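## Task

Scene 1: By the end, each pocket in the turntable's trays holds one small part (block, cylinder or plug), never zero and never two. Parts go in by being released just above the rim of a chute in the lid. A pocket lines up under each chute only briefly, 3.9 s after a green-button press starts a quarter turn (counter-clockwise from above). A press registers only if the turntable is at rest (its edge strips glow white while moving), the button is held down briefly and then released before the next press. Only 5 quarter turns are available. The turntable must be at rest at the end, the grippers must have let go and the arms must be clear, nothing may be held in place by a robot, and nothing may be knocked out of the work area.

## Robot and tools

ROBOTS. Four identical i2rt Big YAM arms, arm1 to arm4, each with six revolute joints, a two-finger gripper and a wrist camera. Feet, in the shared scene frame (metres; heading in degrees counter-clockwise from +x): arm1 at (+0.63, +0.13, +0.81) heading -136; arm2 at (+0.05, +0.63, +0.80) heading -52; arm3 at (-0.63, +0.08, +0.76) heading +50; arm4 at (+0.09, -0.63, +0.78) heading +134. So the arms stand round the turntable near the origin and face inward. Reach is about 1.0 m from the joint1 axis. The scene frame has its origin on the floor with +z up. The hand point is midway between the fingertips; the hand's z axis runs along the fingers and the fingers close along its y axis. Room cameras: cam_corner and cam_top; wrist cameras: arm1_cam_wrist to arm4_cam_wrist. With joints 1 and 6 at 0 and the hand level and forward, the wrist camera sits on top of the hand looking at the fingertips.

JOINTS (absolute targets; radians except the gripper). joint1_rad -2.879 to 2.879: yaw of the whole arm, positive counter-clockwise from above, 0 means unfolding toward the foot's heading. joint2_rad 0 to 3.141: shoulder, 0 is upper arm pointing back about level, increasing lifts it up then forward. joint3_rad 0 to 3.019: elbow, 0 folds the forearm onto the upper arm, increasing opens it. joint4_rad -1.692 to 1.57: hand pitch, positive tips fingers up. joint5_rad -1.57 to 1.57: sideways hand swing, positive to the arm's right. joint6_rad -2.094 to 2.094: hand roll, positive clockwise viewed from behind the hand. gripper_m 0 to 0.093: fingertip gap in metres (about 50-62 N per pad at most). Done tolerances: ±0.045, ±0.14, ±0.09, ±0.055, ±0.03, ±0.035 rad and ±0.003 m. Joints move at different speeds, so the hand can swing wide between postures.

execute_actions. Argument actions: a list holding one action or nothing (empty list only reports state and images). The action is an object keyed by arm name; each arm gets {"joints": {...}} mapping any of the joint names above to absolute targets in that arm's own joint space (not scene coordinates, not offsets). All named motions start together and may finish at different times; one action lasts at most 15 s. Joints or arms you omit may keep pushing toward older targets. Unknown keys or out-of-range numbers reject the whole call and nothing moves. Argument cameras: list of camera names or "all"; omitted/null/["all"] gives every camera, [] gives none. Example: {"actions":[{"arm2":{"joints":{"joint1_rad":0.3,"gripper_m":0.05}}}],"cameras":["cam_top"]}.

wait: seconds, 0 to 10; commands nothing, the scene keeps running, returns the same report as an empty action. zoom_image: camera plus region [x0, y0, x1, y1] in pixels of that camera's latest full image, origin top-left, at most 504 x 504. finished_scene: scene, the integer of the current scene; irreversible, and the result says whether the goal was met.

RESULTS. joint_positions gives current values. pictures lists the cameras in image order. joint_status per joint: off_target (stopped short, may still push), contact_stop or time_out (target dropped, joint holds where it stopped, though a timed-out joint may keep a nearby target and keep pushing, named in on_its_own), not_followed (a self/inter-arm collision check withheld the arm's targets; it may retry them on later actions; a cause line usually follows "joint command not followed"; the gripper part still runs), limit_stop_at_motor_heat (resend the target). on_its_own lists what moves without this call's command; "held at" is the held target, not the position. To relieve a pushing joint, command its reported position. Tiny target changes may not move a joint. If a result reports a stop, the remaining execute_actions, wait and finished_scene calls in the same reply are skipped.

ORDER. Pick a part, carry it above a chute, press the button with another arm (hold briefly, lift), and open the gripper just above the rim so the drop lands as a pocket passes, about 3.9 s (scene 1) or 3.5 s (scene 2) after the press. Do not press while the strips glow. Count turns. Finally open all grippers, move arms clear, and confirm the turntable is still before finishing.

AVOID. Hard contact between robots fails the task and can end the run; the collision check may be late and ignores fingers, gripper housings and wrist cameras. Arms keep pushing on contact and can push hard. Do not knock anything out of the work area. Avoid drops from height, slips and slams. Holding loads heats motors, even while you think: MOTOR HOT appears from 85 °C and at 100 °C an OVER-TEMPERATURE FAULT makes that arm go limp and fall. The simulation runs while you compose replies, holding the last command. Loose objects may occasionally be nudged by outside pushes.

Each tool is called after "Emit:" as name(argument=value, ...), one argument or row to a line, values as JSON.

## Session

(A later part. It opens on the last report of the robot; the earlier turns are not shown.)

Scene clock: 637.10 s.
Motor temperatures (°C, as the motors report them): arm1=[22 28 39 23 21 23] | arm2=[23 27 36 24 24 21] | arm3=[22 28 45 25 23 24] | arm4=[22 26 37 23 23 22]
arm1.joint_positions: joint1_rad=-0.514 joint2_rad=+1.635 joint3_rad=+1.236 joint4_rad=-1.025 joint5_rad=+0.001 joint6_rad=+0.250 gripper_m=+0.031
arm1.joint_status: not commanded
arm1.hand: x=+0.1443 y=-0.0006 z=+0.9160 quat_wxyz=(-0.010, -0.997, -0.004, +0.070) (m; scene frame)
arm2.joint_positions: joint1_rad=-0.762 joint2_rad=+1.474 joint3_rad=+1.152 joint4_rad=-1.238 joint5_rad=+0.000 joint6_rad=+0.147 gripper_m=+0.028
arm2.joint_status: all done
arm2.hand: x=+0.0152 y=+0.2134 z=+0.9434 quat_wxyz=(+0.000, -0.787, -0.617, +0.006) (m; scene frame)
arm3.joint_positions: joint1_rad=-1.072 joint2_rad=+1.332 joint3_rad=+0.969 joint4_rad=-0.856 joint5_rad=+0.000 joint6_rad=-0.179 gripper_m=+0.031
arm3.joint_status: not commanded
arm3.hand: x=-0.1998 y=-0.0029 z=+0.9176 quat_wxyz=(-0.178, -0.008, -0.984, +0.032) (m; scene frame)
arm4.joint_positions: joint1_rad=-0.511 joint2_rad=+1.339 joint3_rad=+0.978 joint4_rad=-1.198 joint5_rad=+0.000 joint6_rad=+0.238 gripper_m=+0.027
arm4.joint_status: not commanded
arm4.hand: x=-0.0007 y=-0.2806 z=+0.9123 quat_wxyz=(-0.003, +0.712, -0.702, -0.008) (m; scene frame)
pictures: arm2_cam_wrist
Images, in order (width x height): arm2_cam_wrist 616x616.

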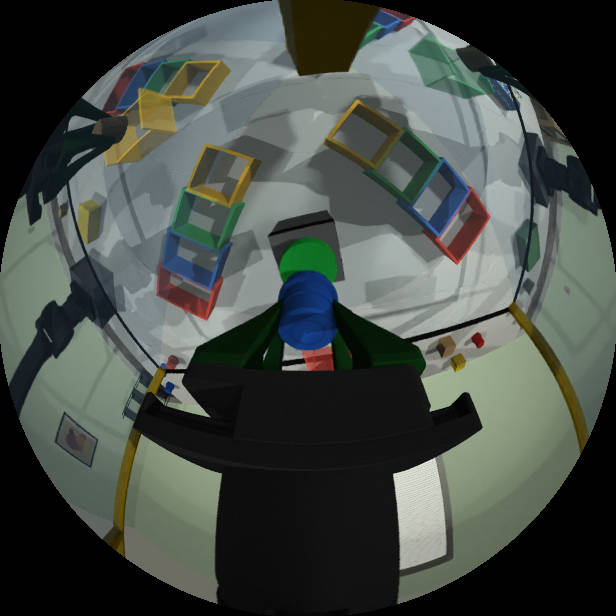

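Emit:
execute_actions(
  actions=[
    {"arm2": {"joints": {"joint2_rad": 1.548, "joint3_rad": 1.156}}},
  ],
  cameras=[],
)

Emit:
execute_actions(
  actions=[
    {"arm2": {"joints": {"joint2_rad": 1.167, "joint4_rad": -1.178}}},
  ],
  cameras=[],
)

Emit:
execute_actions(
  actions=[
    {"arm2": {"joints": {"joint1_rad": -0.814, "joint3_rad": 0.802}}},
  ],
  cameras=[],
)

Emit:
wait(
  seconds=0.55,
)

Emit:
execute_actions(
  actions=[
    {"arm1": {"joints": {"gripper_m": 0.06}}, "arm2": {"joints": {"gripper_m": 0.06}}, "arm3": {"joints": {"gripper_m": 0.06}}, "arm4": {"joints": {"gripper_m": 0.06}}},
  ],
  cameras=["arm2_cam_wrist", "arm4_cam_wrist", "cam_top"],
)

Scene clock: 649.17 s.
Motor temperatures (°C, as the motors report them): arm1=[22 28 39 23 21 23] | arm2=[23 28 38 24 24 21] | arm3=[22 28 45 25 23 24] | arm4=[22 26 37 23 23 22]
arm1.joint_positions: joint1_rad=-0.514 joint2_rad=+1.635 joint3_rad=+1.236 joint4_rad=-1.025 joint5_rad=+0.001 joint6_rad=+0.250 gripper_m=+0.031
arm1.joint_status: not commanded
arm1.hand: x=+0.1443 y=-0.0006 z=+0.9160 quat_wxyz=(-0.010, -0.997, -0.004, +0.070) (m; scene frame)
arm2.joint_positions: joint1_rad=-0.762 joint2_rad=+1.513 joint3_rad=+1.156 joint4_rad=-1.242 joint5_rad=+0.000 joint6_rad=+0.147 gripper_m=+0.028
arm2.joint_status: all done
arm2.hand: x=+0.0150 y=+0.2127 z=+0.9292 quat_wxyz=(+0.015, -0.787, -0.617, -0.008) (m; scene frame)
arm3.joint_positions: joint1_rad=-1.072 joint2_rad=+1.332 joint3_rad=+0.969 joint4_rad=-0.856 joint5_rad=+0.000 joint6_rad=-0.179 gripper_m=+0.031
arm3.joint_status: not commanded
arm3.hand: x=-0.1998 y=-0.0029 z=+0.9176 quat_wxyz=(-0.178, -0.008, -0.984, +0.032) (m; scene frame)
arm4.joint_positions: joint1_rad=-0.511 joint2_rad=+1.339 joint3_rad=+0.978 joint4_rad=-1.198 joint5_rad=+0.000 joint6_rad=+0.238 gripper_m=+0.027
arm4.joint_status: not commanded
arm4.hand: x=-0.0007 y=-0.2806 z=+0.9123 quat_wxyz=(-0.003, +0.712, -0.702, -0.008) (m; scene frame)
pictures: none
No camera images: the call's "cameras" was empty. Leave "cameras" out to get every camera's image.

Scene clock: 650.43 s.
Motor temperatures (°C, as the motors report them): arm1=[22 28 39 23 21 23] | arm2=[23 28 38 24 24 21] | arm3=[22 28 45 25 23 24] | arm4=[22 26 37 23 23 22]
arm1.joint_positions: joint1_rad=-0.514 joint2_rad=+1.635 joint3_rad=+1.236 joint4_rad=-1.025 joint5_rad=+0.001 joint6_rad=+0.250 gripper_m=+0.031
arm1.joint_status: not commanded
arm1.hand: x=+0.1443 y=-0.0006 z=+0.9160 quat_wxyz=(-0.010, -0.997, -0.004, +0.070) (m; scene frame)
arm2.joint_positions: joint1_rad=-0.762 joint2_rad=+1.157 joint3_rad=+1.147 joint4_rad=-1.194 joint5_rad=+0.000 joint6_rad=+0.147 gripper_m=+0.028
arm2.joint_status: all done
arm2.hand: x=+0.0177 y=+0.2290 z=+1.0673 quat_wxyz=(-0.128, -0.773, -0.608, +0.127) (m; scene frame)
arm3.joint_positions: joint1_rad=-1.072 joint2_rad=+1.332 joint3_rad=+0.969 joint4_rad=-0.856 joint5_rad=+0.000 joint6_rad=-0.179 gripper_m=+0.031
arm3.joint_status: not commanded
arm3.hand: x=-0.1998 y=-0.0029 z=+0.9176 quat_wxyz=(-0.178, -0.008, -0.984, +0.032) (m; scene frame)
arm4.joint_positions: joint1_rad=-0.511 joint2_rad=+1.339 joint3_rad=+0.978 joint4_rad=-1.198 joint5_rad=+0.000 joint6_rad=+0.238 gripper_m=+0.027
arm4.joint_status: not commanded
arm4.hand: x=-0.0007 y=-0.2806 z=+0.9123 quat_wxyz=(-0.003, +0.712, -0.702, -0.008) (m; scene frame)
pictures: none
No camera images: the call's "cameras" was empty. Leave "cameras" out to get every camera's image.

Scene clock: 651.53 s.
Motor temperatures (°C, as the motors report them): arm1=[22 28 39 23 21 23] | arm2=[23 28 37 24 24 21] | arm3=[22 28 45 25 23 24] | arm4=[22 26 37 23 23 22]
arm1.joint_positions: joint1_rad=-0.514 joint2_rad=+1.635 joint3_rad=+1.236 joint4_rad=-1.025 joint5_rad=+0.001 joint6_rad=+0.250 gripper_m=+0.031
arm1.joint_status: not commanded
arm1.hand: x=+0.1443 y=-0.0006 z=+0.9160 quat_wxyz=(-0.010, -0.997, -0.004, +0.070) (m; scene frame)
arm2.joint_positions: joint1_rad=-0.813 joint2_rad=+1.162 joint3_rad=+0.794 joint4_rad=-1.190 joint5_rad=+0.000 joint6_rad=+0.147 gripper_m=+0.028
arm2.joint_status: all done
arm2.hand: x=+0.0118 y=+0.3395 z=+0.9184 quat_wxyz=(+0.000, -0.802, -0.597, +0.007) (m; scene frame)
arm3.joint_positions: joint1_rad=-1.072 joint2_rad=+1.332 joint3_rad=+0.969 joint4_rad=-0.856 joint5_rad=+0.000 joint6_rad=-0.179 gripper_m=+0.031
arm3.joint_status: not commanded
arm3.hand: x=-0.1998 y=-0.0029 z=+0.9176 quat_wxyz=(-0.178, -0.008, -0.984, +0.032) (m; scene frame)
arm4.joint_positions: joint1_rad=-0.511 joint2_rad=+1.339 joint3_rad=+0.978 joint4_rad=-1.198 joint5_rad=+0.000 joint6_rad=+0.238 gripper_m=+0.027
arm4.joint_status: not commanded
arm4.hand: x=-0.0007 y=-0.2806 z=+0.9123 quat_wxyz=(-0.003, +0.712, -0.702, -0.008) (m; scene frame)
pictures: none
No camera images: the call's "cameras" was empty. Leave "cameras" out to get every camera's image.

Scene clock: 652.10 s.
Motor temperatures (°C, as the motors report them): arm1=[22 28 39 23 21 23] | arm2=[23 28 37 24 24 21] | arm3=[22 28 45 25 23 24] | arm4=[22 26 37 23 23 22]
arm1.joint_positions: joint1_rad=-0.514 joint2_rad=+1.635 joint3_rad=+1.236 joint4_rad=-1.025 joint5_rad=+0.001 joint6_rad=+0.250 gripper_m=+0.031
arm1.joint_status: not commanded
arm1.hand: x=+0.1443 y=-0.0006 z=+0.9160 quat_wxyz=(-0.010, -0.997, -0.004, +0.070) (m; scene frame)
arm2.joint_positions: joint1_rad=-0.813 joint2_rad=+1.162 joint3_rad=+0.794 joint4_rad=-1.190 joint5_rad=+0.000 joint6_rad=+0.147 gripper_m=+0.028
arm2.joint_status: all done
arm2.hand: x=+0.0118 y=+0.3395 z=+0.9184 quat_wxyz=(+0.000, -0.802, -0.597, +0.007) (m; scene frame)
arm3.joint_positions: joint1_rad=-1.072 joint2_rad=+1.332 joint3_rad=+0.969 joint4_rad=-0.856 joint5_rad=+0.000 joint6_rad=-0.179 gripper_m=+0.031
arm3.joint_status: not commanded
arm3.hand: x=-0.1998 y=-0.0029 z=+0.9176 quat_wxyz=(-0.178, -0.008, -0.984, +0.032) (m; scene frame)
arm4.joint_positions: joint1_rad=-0.511 joint2_rad=+1.339 joint3_rad=+0.978 joint4_rad=-1.198 joint5_rad=+0.000 joint6_rad=+0.238 gripper_m=+0.027
arm4.joint_status: not commanded
arm4.hand: x=-0.0007 y=-0.2806 z=+0.9123 quat_wxyz=(-0.003, +0.712, -0.702, -0.008) (m; scene frame)
wait: 0.57 s; at rest by 0.27 s
pictures: arm1_cam_wrist, arm2_cam_wrist, arm3_cam_wrist, arm4_cam_wrist, cam_corner, cam_top
Images, in order (width x height): arm1_cam_wrist 616x616, arm2_cam_wrist 616x616, arm3_cam_wrist 616x616, arm4_cam_wrist 616x616, cam_corner 672x504, cam_top 672x504.

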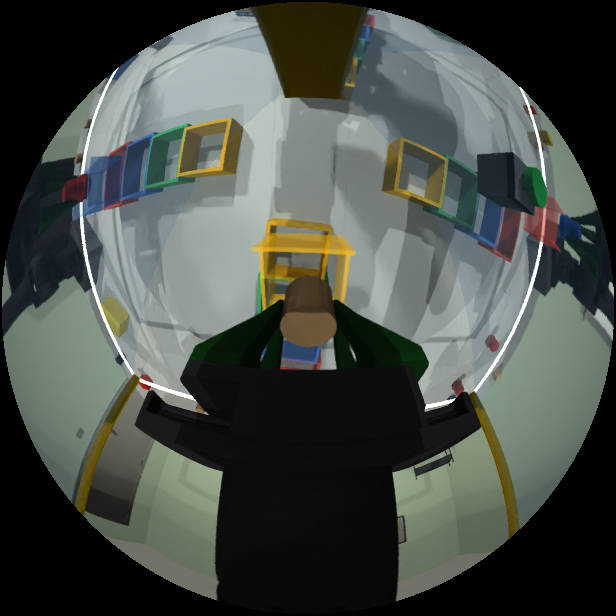

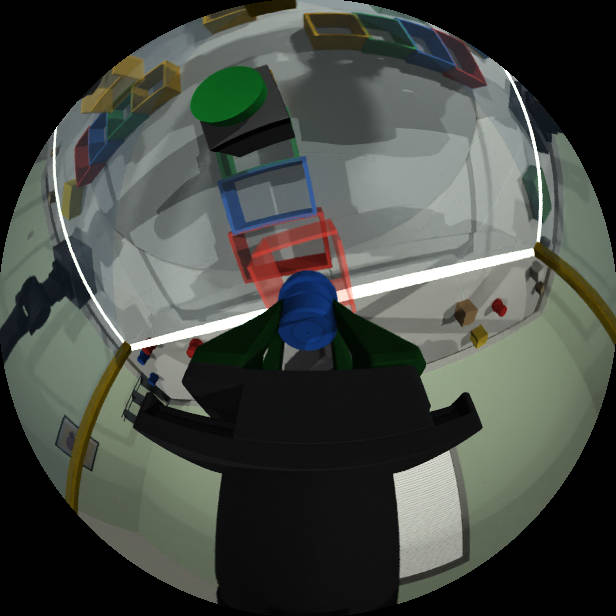

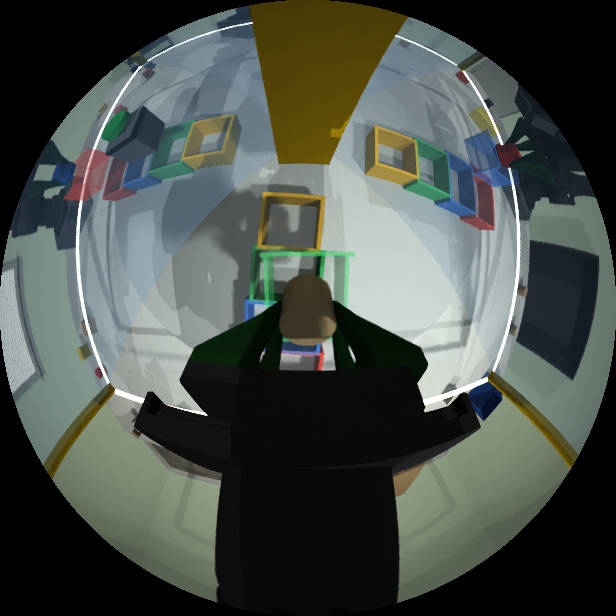

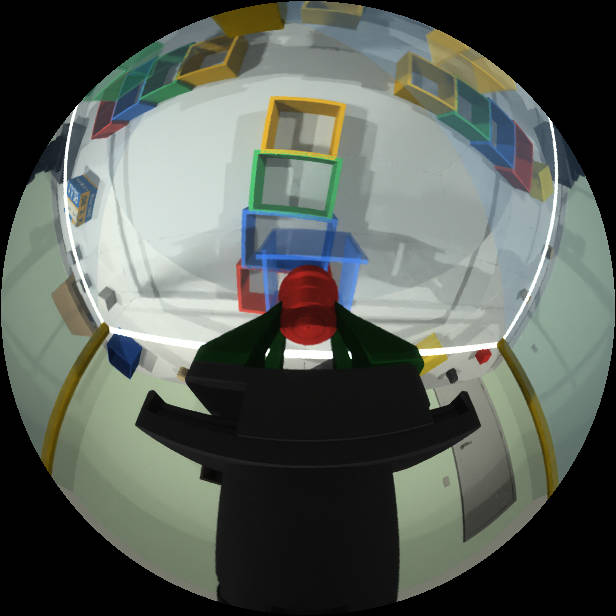

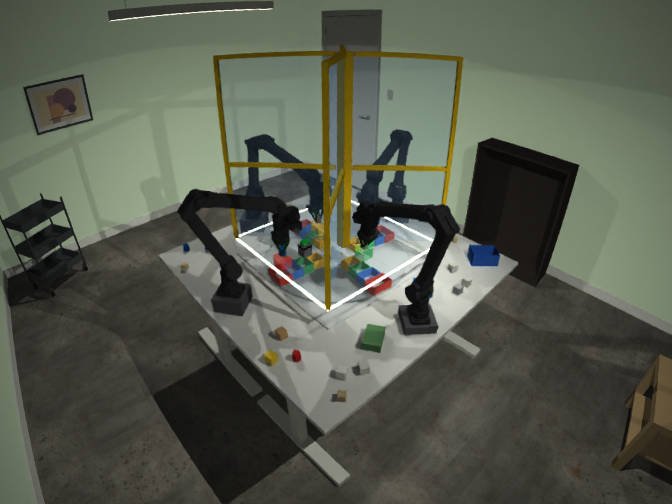

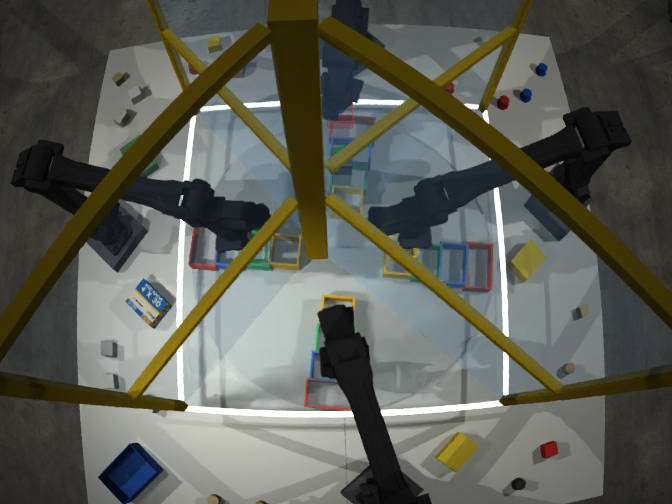

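Scene clock: 652.67 s.
Motor temperatures (°C, as the motors report them): arm1=[22 28 39 23 21 23] | arm2=[23 28 37 24 24 21] | arm3=[22 28 45 25 23 24] | arm4=[22 26 37 23 23 22]
arm1.joint_positions: joint1_rad=-0.514 joint2_rad=+1.635 joint3_rad=+1.236 joint4_rad=-1.025 joint5_rad=+0.001 joint6_rad=+0.250 gripper_m=+0.060
arm1.joint_status: all done
arm1.hand: x=+0.1443 y=-0.0006 z=+0.9160 quat_wxyz=(-0.010, -0.997, -0.004, +0.070) (m; scene frame)
arm2.joint_positions: joint1_rad=-0.813 joint2_rad=+1.162 joint3_rad=+0.794 joint4_rad=-1.190 joint5_rad=+0.000 joint6_rad=+0.147 gripper_m=+0.060
arm2.joint_status: all done
arm2.hand: x=+0.0118 y=+0.3395 z=+0.9184 quat_wxyz=(+0.000, -0.802, -0.597, +0.007) (m; scene frame)
arm3.joint_positions: joint1_rad=-1.072 joint2_rad=+1.332 joint3_rad=+0.969 joint4_rad=-0.856 joint5_rad=+0.000 joint6_rad=-0.179 gripper_m=+0.060
arm3.joint_status: all done
arm3.hand: x=-0.1998 y=-0.0029 z=+0.9176 quat_wxyz=(-0.178, -0.008, -0.984, +0.032) (m; scene frame)
arm4.joint_positions: joint1_rad=-0.511 joint2_rad=+1.339 joint3_rad=+0.978 joint4_rad=-1.198 joint5_rad=+0.000 joint6_rad=+0.238 gripper_m=+0.060
arm4.joint_status: all done
arm4.hand: x=-0.0007 y=-0.2806 z=+0.9123 quat_wxyz=(-0.003, +0.712, -0.702, -0.008) (m; scene frame)
pictures: arm2_cam_wrist, arm4_cam_wrist, cam_top
Images, in order (width x height): arm2_cam_wrist 616x616, arm4_cam_wrist 616x616, cam_top 672x504.

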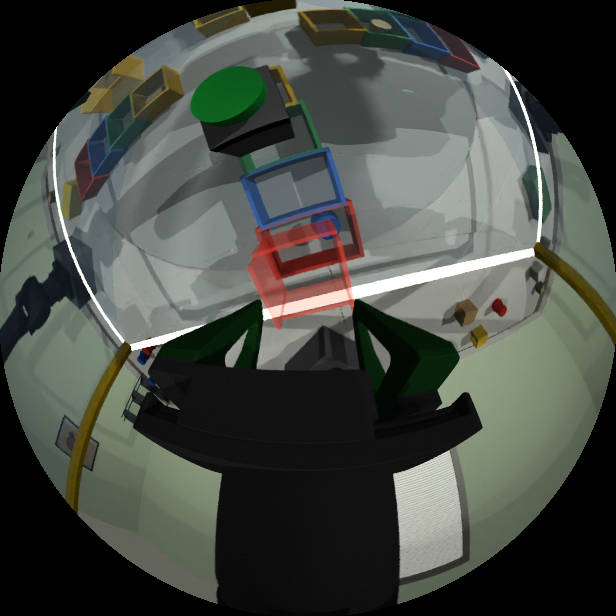

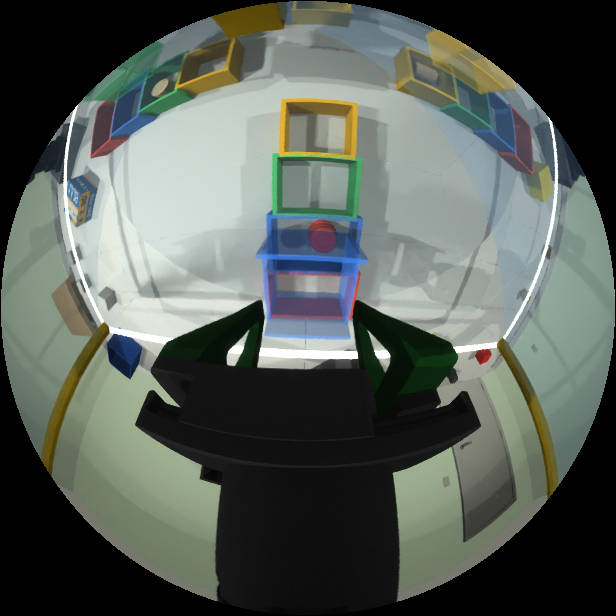

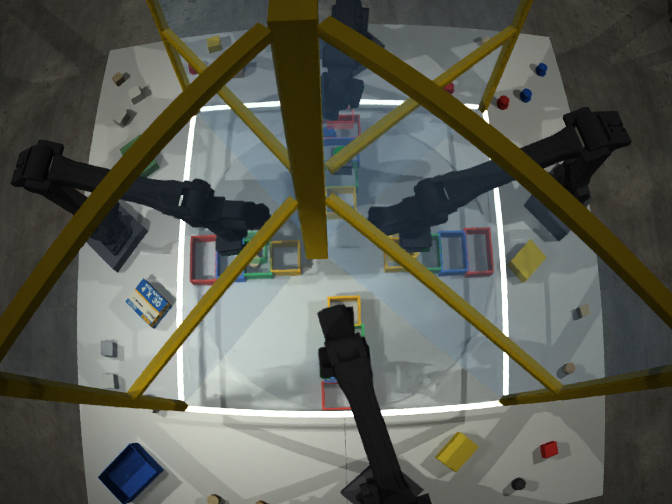

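Turn 2 done: all four parts landed (a bit early, so next wait ≈0.77 s). Moving to the round‑2 parts.

Emit:
execute_actions(
  actions=[
    {"arm1": {"joints": {"joint1_rad": 0.775, "joint2_rad": 1.25, "joint3_rad": 1.25, "joint4_rad": -1.56, "joint6_rad": 0.0, "gripper_m": 0.07}}, "arm2": {"joints": {"joint1_rad": -2.09, "joint2_rad": 1.27, "joint3_rad": 1.0, "joint4_rad": -1.275, "joint6_rad": 0.0, "gripper_m": 0.075}}, "arm3": {"joints": {"joint1_rad": -2.495, "joint2_rad": 1.1, "joint3_rad": 0.985, "joint4_rad": -1.45, "joint6_rad": 0.0, "gripper_m": 0.075}}, "arm4": {"joints": {"joint1_rad": 0.951, "joint2_rad": 1.22, "joint4_rad": -1.338, "joint6_rad": 0.0, "gripper_m": 0.07}}},
  ],
  cameras=["arm1_cam_wrist", "arm2_cam_wrist", "arm3_cam_wrist", "arm4_cam_wrist", "cam_top"],
)

Scene clock: 707.87 s.
Motor temperatures (°C, as the motors report them): arm1=[22 28 40 23 21 23] | arm2=[23 27 36 24 24 21] | arm3=[22 28 46 25 23 24] | arm4=[22 26 38 23 23 22]
arm1.joint_positions: joint1_rad=+0.770 joint2_rad=+1.244 joint3_rad=+1.236 joint4_rad=-1.551 joint5_rad=+0.001 joint6_rad=+0.009 gripper_m=+0.070
arm1.joint_status: all done
arm1.hand: x=+0.6184 y=-0.2250 z=+1.0626 quat_wxyz=(+0.002, -0.721, -0.693, -0.002) (m; scene frame)
arm2.joint_positions: joint1_rad=-2.090 joint2_rad=+1.274 joint3_rad=+0.965 joint4_rad=-1.261 joint5_rad=+0.000 joint6_rad=+0.014 gripper_m=+0.075
arm2.joint_status: all done
arm2.hand: x=-0.2816 y=+0.5793 z=+0.9509 quat_wxyz=(+0.002, -0.998, -0.067, +0.005) (m; scene frame)
arm3.joint_positions: joint1_rad=-2.489 joint2_rad=+1.101 joint3_rad=+0.969 joint4_rad=-1.441 joint5_rad=+0.000 joint6_rad=-0.010 gripper_m=+0.075
arm3.joint_status: all done
arm3.hand: x=-0.6446 y=-0.2063 z=+0.9671 quat_wxyz=(-0.003, -0.718, -0.696, -0.005) (m; scene frame)
arm4.joint_positions: joint1_rad=+0.952 joint2_rad=+1.220 joint3_rad=+0.978 joint4_rad=-1.330 joint5_rad=+0.000 joint6_rad=+0.006 gripper_m=+0.070
arm4.joint_status: all done
arm4.hand: x=-0.2335 y=-0.6767 z=+0.9499 quat_wxyz=(-0.002, +0.998, +0.068, -0.001) (m; scene frame)
pictures: arm1_cam_wrist, arm2_cam_wrist, arm3_cam_wrist, arm4_cam_wrist, cam_top
Images, in order (width x height): arm1_cam_wrist 616x616, arm2_cam_wrist 616x616, arm3_cam_wrist 616x616, arm4_cam_wrist 616x616, cam_top 672x504.

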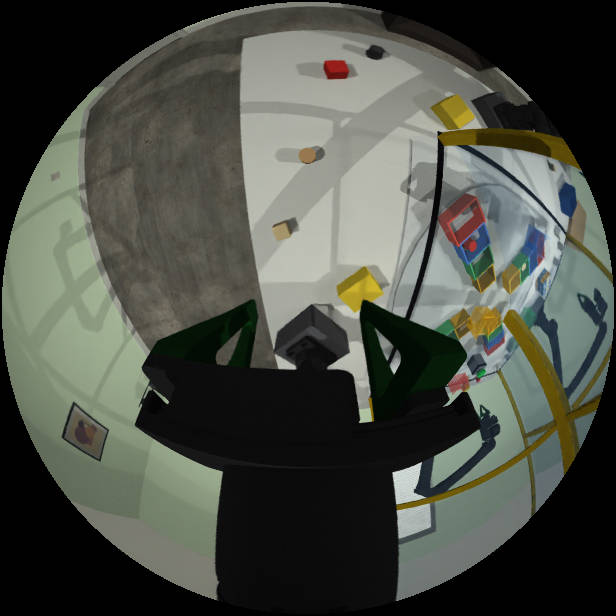

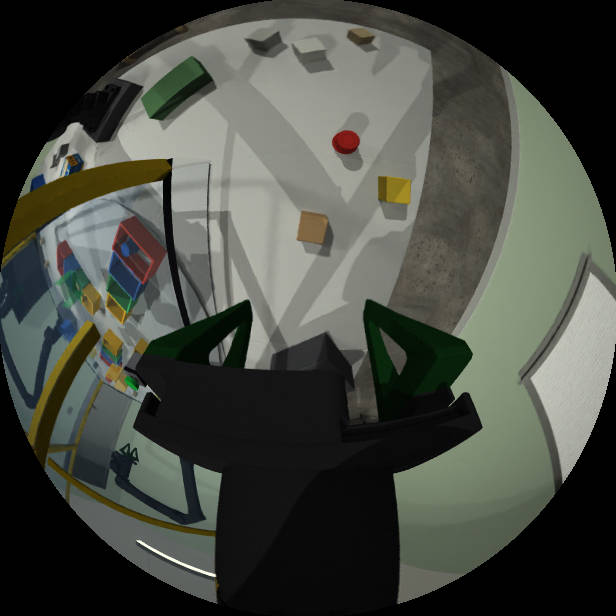

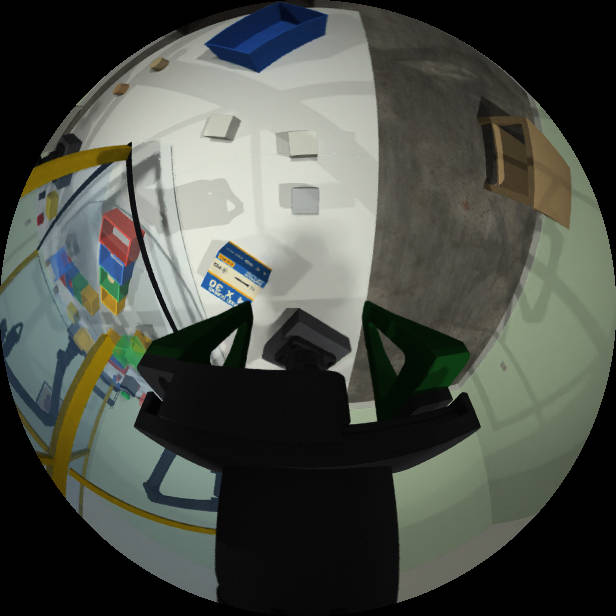

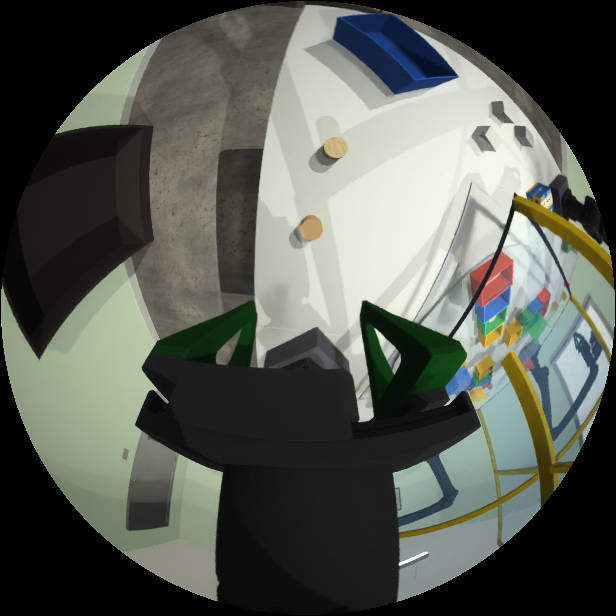

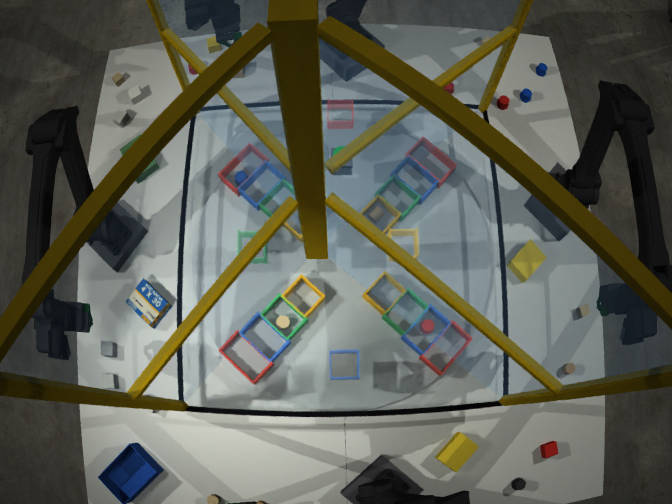

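Emit:
execute_actions(
  actions=[],
)

Scene clock: 730.93 s.
Motor temperatures (°C, as the motors report them): arm1=[22 27 39 23 21 23] | arm2=[23 27 38 24 24 21] | arm3=[22 27 45 25 23 24] | arm4=[22 26 38 23 23 22]
arm1.joint_positions: joint1_rad=+0.770 joint2_rad=+1.244 joint3_rad=+1.236 joint4_rad=-1.551 joint5_rad=+0.001 joint6_rad=+0.009 gripper_m=+0.070
arm1.joint_status: all done
arm1.hand: x=+0.6184 y=-0.2250 z=+1.0626 quat_wxyz=(+0.002, -0.721, -0.693, -0.002) (m; scene frame)
arm2.joint_positions: joint1_rad=-2.090 joint2_rad=+1.274 joint3_rad=+0.965 joint4_rad=-1.261 joint5_rad=+0.000 joint6_rad=+0.014 gripper_m=+0.075
arm2.joint_status: all done
arm2.hand: x=-0.2816 y=+0.5793 z=+0.9509 quat_wxyz=(+0.002, -0.998, -0.067, +0.005) (m; scene frame)
arm3.joint_positions: joint1_rad=-2.489 joint2_rad=+1.101 joint3_rad=+0.969 joint4_rad=-1.441 joint5_rad=+0.000 joint6_rad=-0.010 gripper_m=+0.075
arm3.joint_status: all done
arm3.hand: x=-0.6446 y=-0.2063 z=+0.9671 quat_wxyz=(-0.003, -0.718, -0.696, -0.005) (m; scene frame)
arm4.joint_positions: joint1_rad=+0.952 joint2_rad=+1.220 joint3_rad=+0.978 joint4_rad=-1.330 joint5_rad=+0.000 joint6_rad=+0.006 gripper_m=+0.070
arm4.joint_status: all done
arm4.hand: x=-0.2335 y=-0.6767 z=+0.9499 quat_wxyz=(-0.002, +0.998, +0.068, -0.001) (m; scene frame)
pictures: arm1_cam_wrist, arm2_cam_wrist, arm3_cam_wrist, arm4_cam_wrist, cam_corner, cam_top
Images, in order (width x height): arm1_cam_wrist 616x616, arm2_cam_wrist 616x616, arm3_cam_wrist 616x616, arm4_cam_wrist 616x616, cam_corner 672x504, cam_top 672x504.

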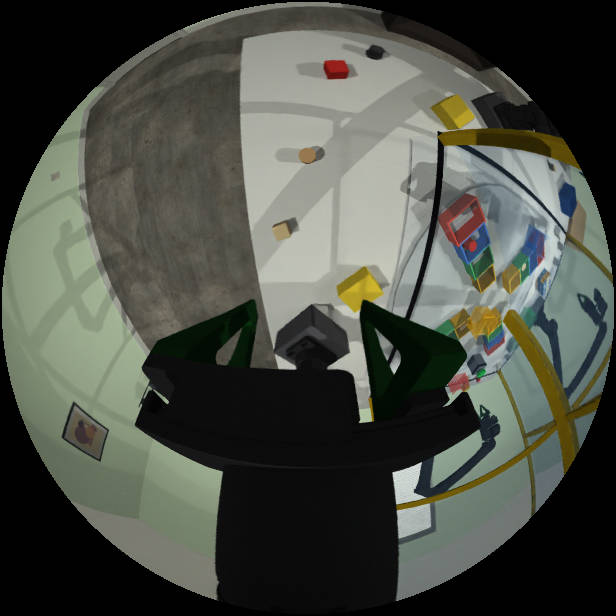

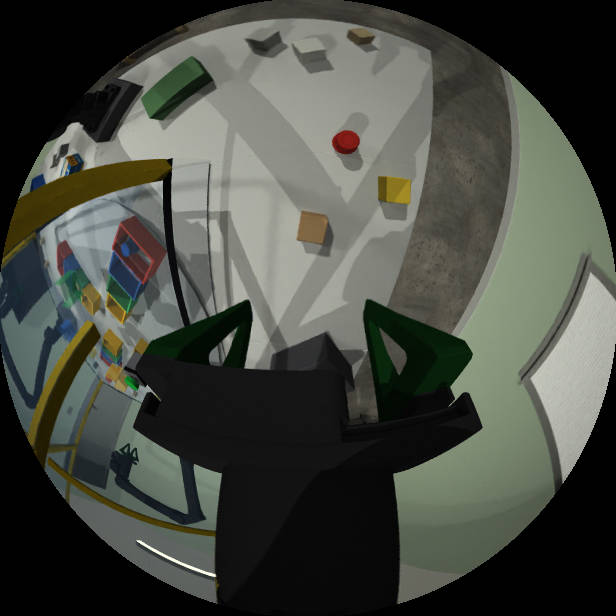

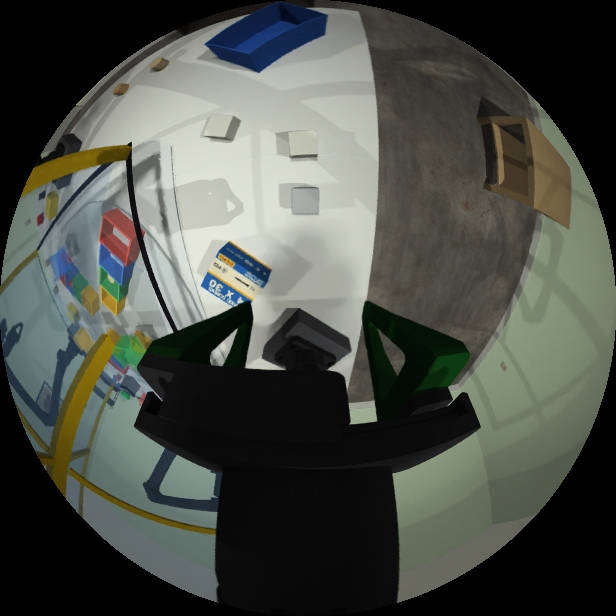

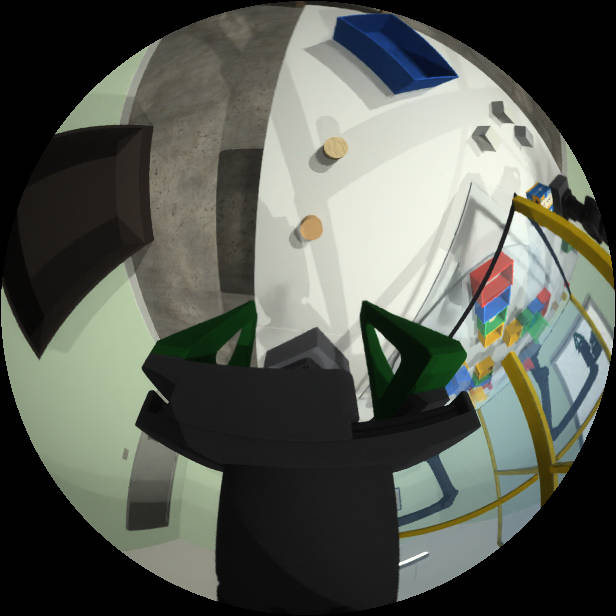

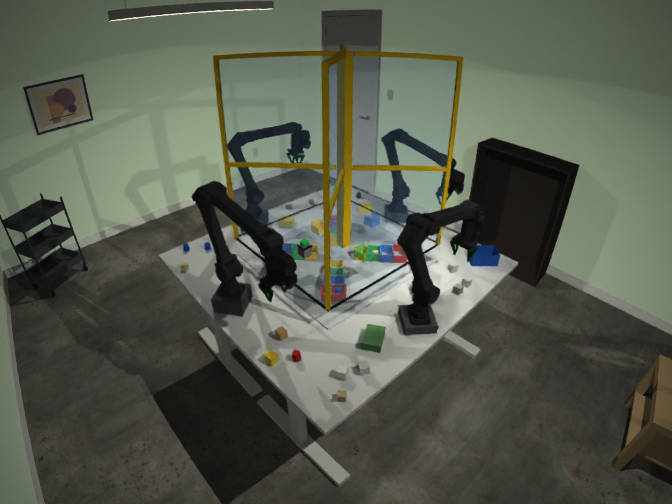

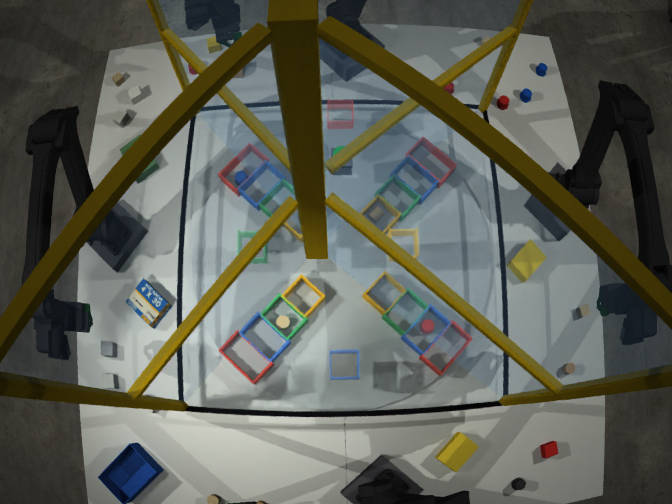

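Emit:
zoom_image(
  camera="arm2_cam_wrist",
  region=[270, 110, 430, 270],
)

Emit:
zoom_image(
  camera="arm3_cam_wrist",
  region=[190, 90, 350, 250],
)

Emit:
zoom_image(
  camera="arm4_cam_wrist",
  region=[250, 110, 410, 270],
)

Emit:
zoom_image(
  camera="arm1_cam_wrist",
  region=[230, 110, 390, 270],
)

Region (270, 110, 430, 270) of arm2_cam_wrist's 616x616 image, scaled by 3.150, with more detail than that image has.

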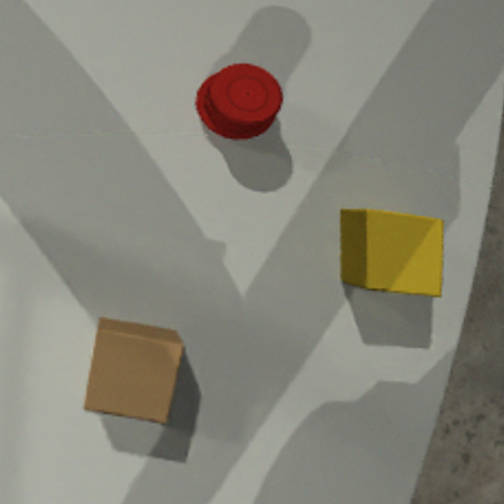

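Region (190, 90, 350, 250) of arm3_cam_wrist's 616x616 image, scaled by 3.150, with more detail than that image has.

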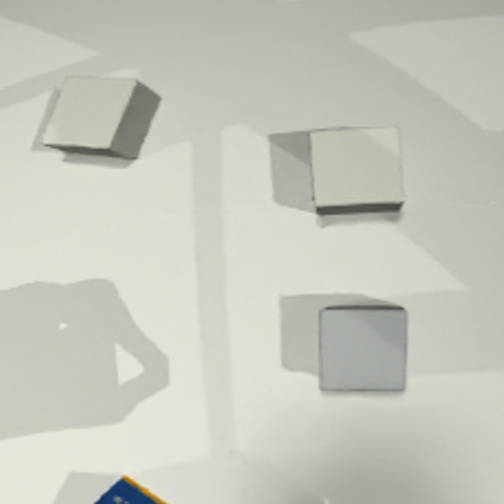

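Region (250, 110, 410, 270) of arm4_cam_wrist's 616x616 image, scaled by 3.150, with more detail than that image has.

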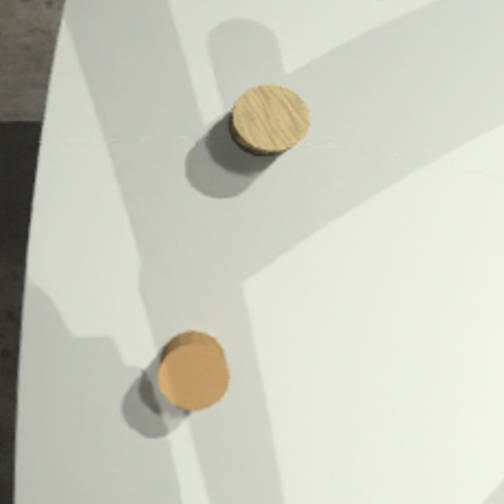

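Region (230, 110, 390, 270) of arm1_cam_wrist's 616x616 image, scaled by 3.150, with more detail than that image has.

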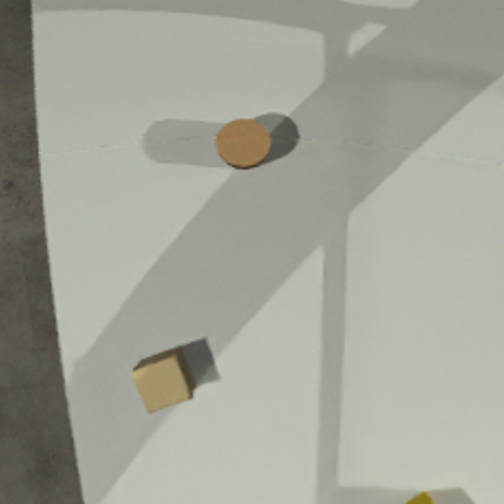

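Emit:
execute_actions(
  actions=[
    {"arm1":{"joints":{"joint2_rad":1.745,"joint3_rad":1.011,"joint4_rad":-0.576}},"arm2":{"joints":{"joint1_rad":-2.113,"joint2_rad":1.485,"joint3_rad":0.697,"joint4_rad":-0.584,"joint6_rad":0.185}},"arm3":{"joints":{"joint1_rad":-2.470,"joint2_rad":1.14,"joint3_rad":0.464,"joint4_rad":-0.293}},"arm4":{"joints":{"joint1_rad":0.931,"joint2_rad":1.40,"joint3_rad":0.678,"joint4_rad":-0.668}}},
  ],
  cameras=["arm1_cam_wrist","arm2_cam_wrist","arm3_cam_wrist","arm4_cam_wrist"],
)

Scene clock: 814.23 s.
Motor temperatures (°C, as the motors report them): arm1=[22 27 39 23 21 23] | arm2=[23 27 40 24 24 21] | arm3=[22 27 45 25 23 24] | arm4=[22 25 39 23 23 22]
arm1.joint_positions: joint1_rad=+0.770 joint2_rad=+1.749 joint3_rad=+1.002 joint4_rad=-0.587 joint5_rad=+0.001 joint6_rad=+0.009 gripper_m=+0.070
arm1.joint_status: all done
arm1.hand: x=+0.6146 y=-0.3648 z=+0.7907 quat_wxyz=(-0.077, -0.716, -0.689, +0.078) (m; scene frame)
arm2.joint_positions: joint1_rad=-2.107 joint2_rad=+1.503 joint3_rad=+0.683 joint4_rad=-0.602 joint5_rad=+0.000 joint6_rad=+0.171 gripper_m=+0.075
arm2.joint_status: all done
arm2.hand: x=-0.3042 y=+0.5829 z=+0.7909 quat_wxyz=(-0.009, -0.997, +0.019, +0.078) (m; scene frame)
arm3.joint_positions: joint1_rad=-2.482 joint2_rad=+1.139 joint3_rad=+0.464 joint4_rad=-0.309 joint5_rad=+0.000 joint6_rad=-0.010 gripper_m=+0.075
arm3.joint_status: all done
arm3.hand: x=-0.6433 y=-0.2765 z=+0.8236 quat_wxyz=(-0.203, -0.686, -0.668, +0.205) (m; scene frame)
arm4.joint_positions: joint1_rad=+0.937 joint2_rad=+1.420 joint3_rad=+0.656 joint4_rad=-0.679 joint5_rad=+0.000 joint6_rad=+0.006 gripper_m=+0.070
arm4.joint_status: all done
arm4.hand: x=-0.2481 y=-0.6731 z=+0.7850 quat_wxyz=(+0.003, +0.996, +0.061, -0.065) (m; scene frame)
pictures: arm1_cam_wrist, arm2_cam_wrist, arm3_cam_wrist, arm4_cam_wrist
Images, in order (width x height): arm1_cam_wrist 616x616, arm2_cam_wrist 616x616, arm3_cam_wrist 616x616, arm4_cam_wrist 616x616.

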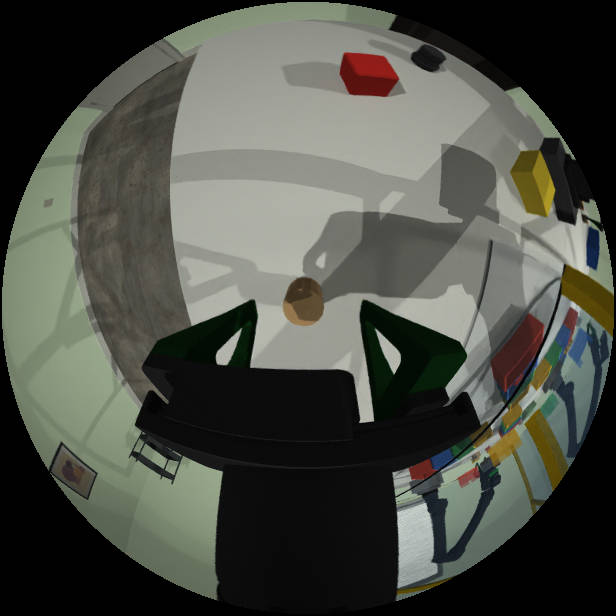

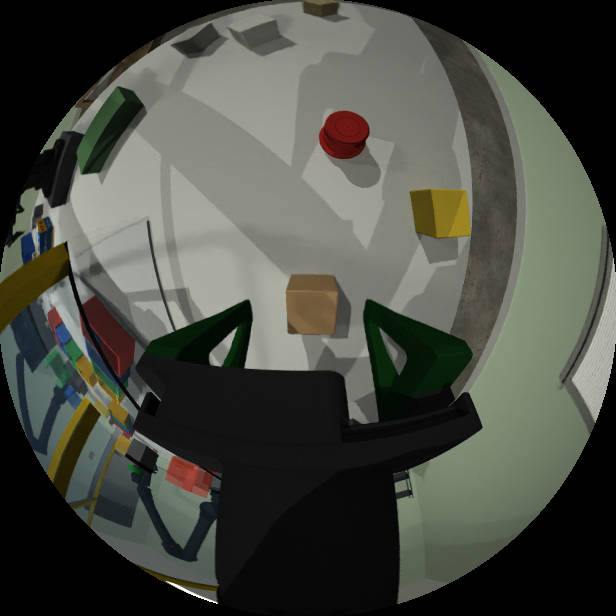

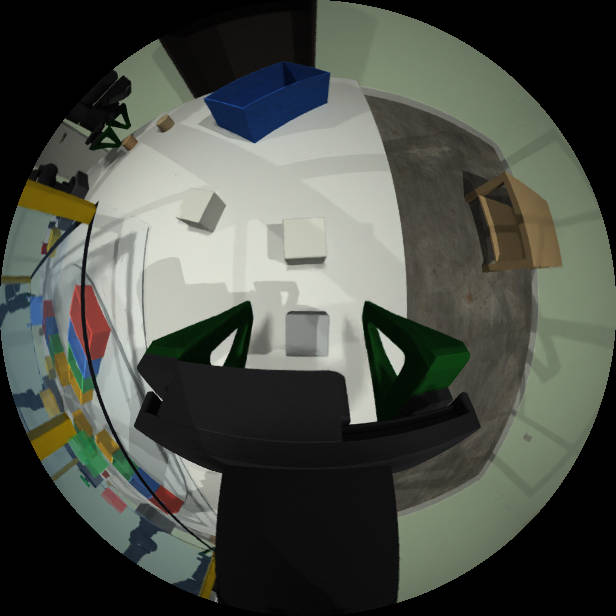

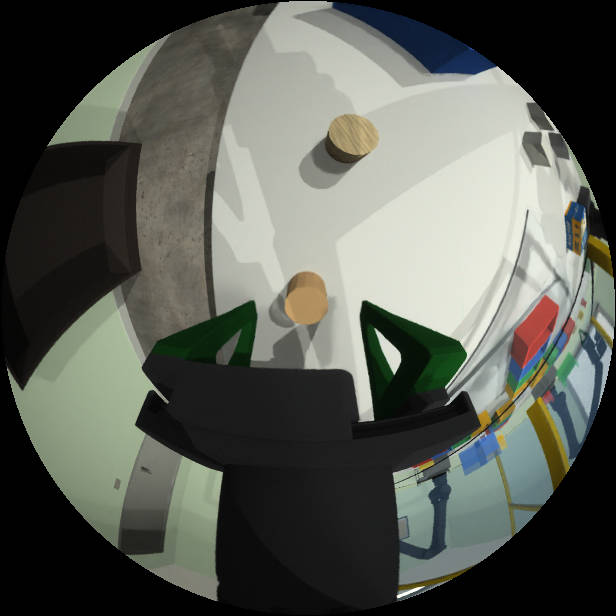

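Emit:
zoom_image(
  camera="arm2_cam_wrist",
  region=[245, 255, 371, 381],
)

Emit:
zoom_image(
  camera="arm3_cam_wrist",
  region=[245, 255, 371, 381],
)

Emit:
zoom_image(
  camera="arm1_cam_wrist",
  region=[245, 255, 371, 381],
)

Emit:
zoom_image(
  camera="arm4_cam_wrist",
  region=[245, 255, 371, 381],
)

Region (245, 255, 371, 381) of arm2_cam_wrist's 616x616 image, scaled by 4.000, with more detail than that image has.

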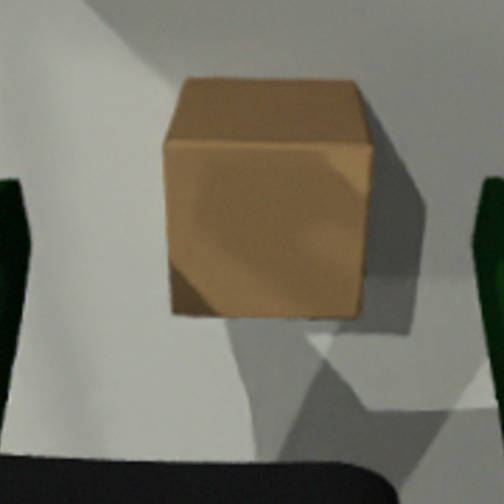

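Region (245, 255, 371, 381) of arm3_cam_wrist's 616x616 image, scaled by 4.000, with more detail than that image has.

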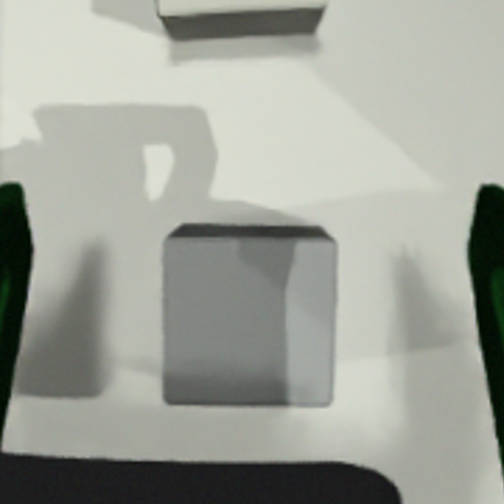

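Region (245, 255, 371, 381) of arm1_cam_wrist's 616x616 image, scaled by 4.000, with more detail than that image has.

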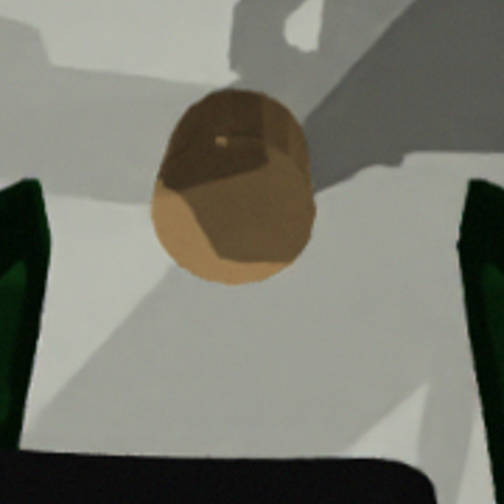

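Region (245, 255, 371, 381) of arm4_cam_wrist's 616x616 image, scaled by 4.000, with more detail than that image has.

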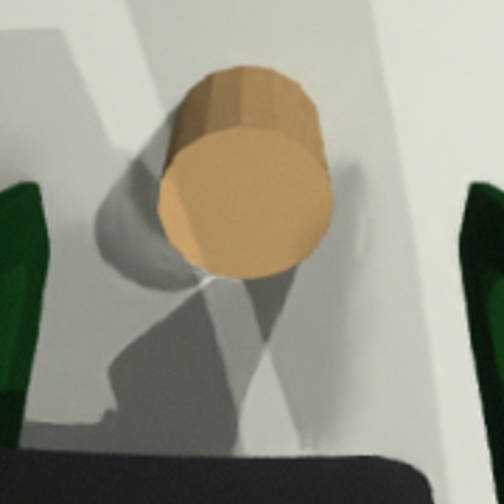

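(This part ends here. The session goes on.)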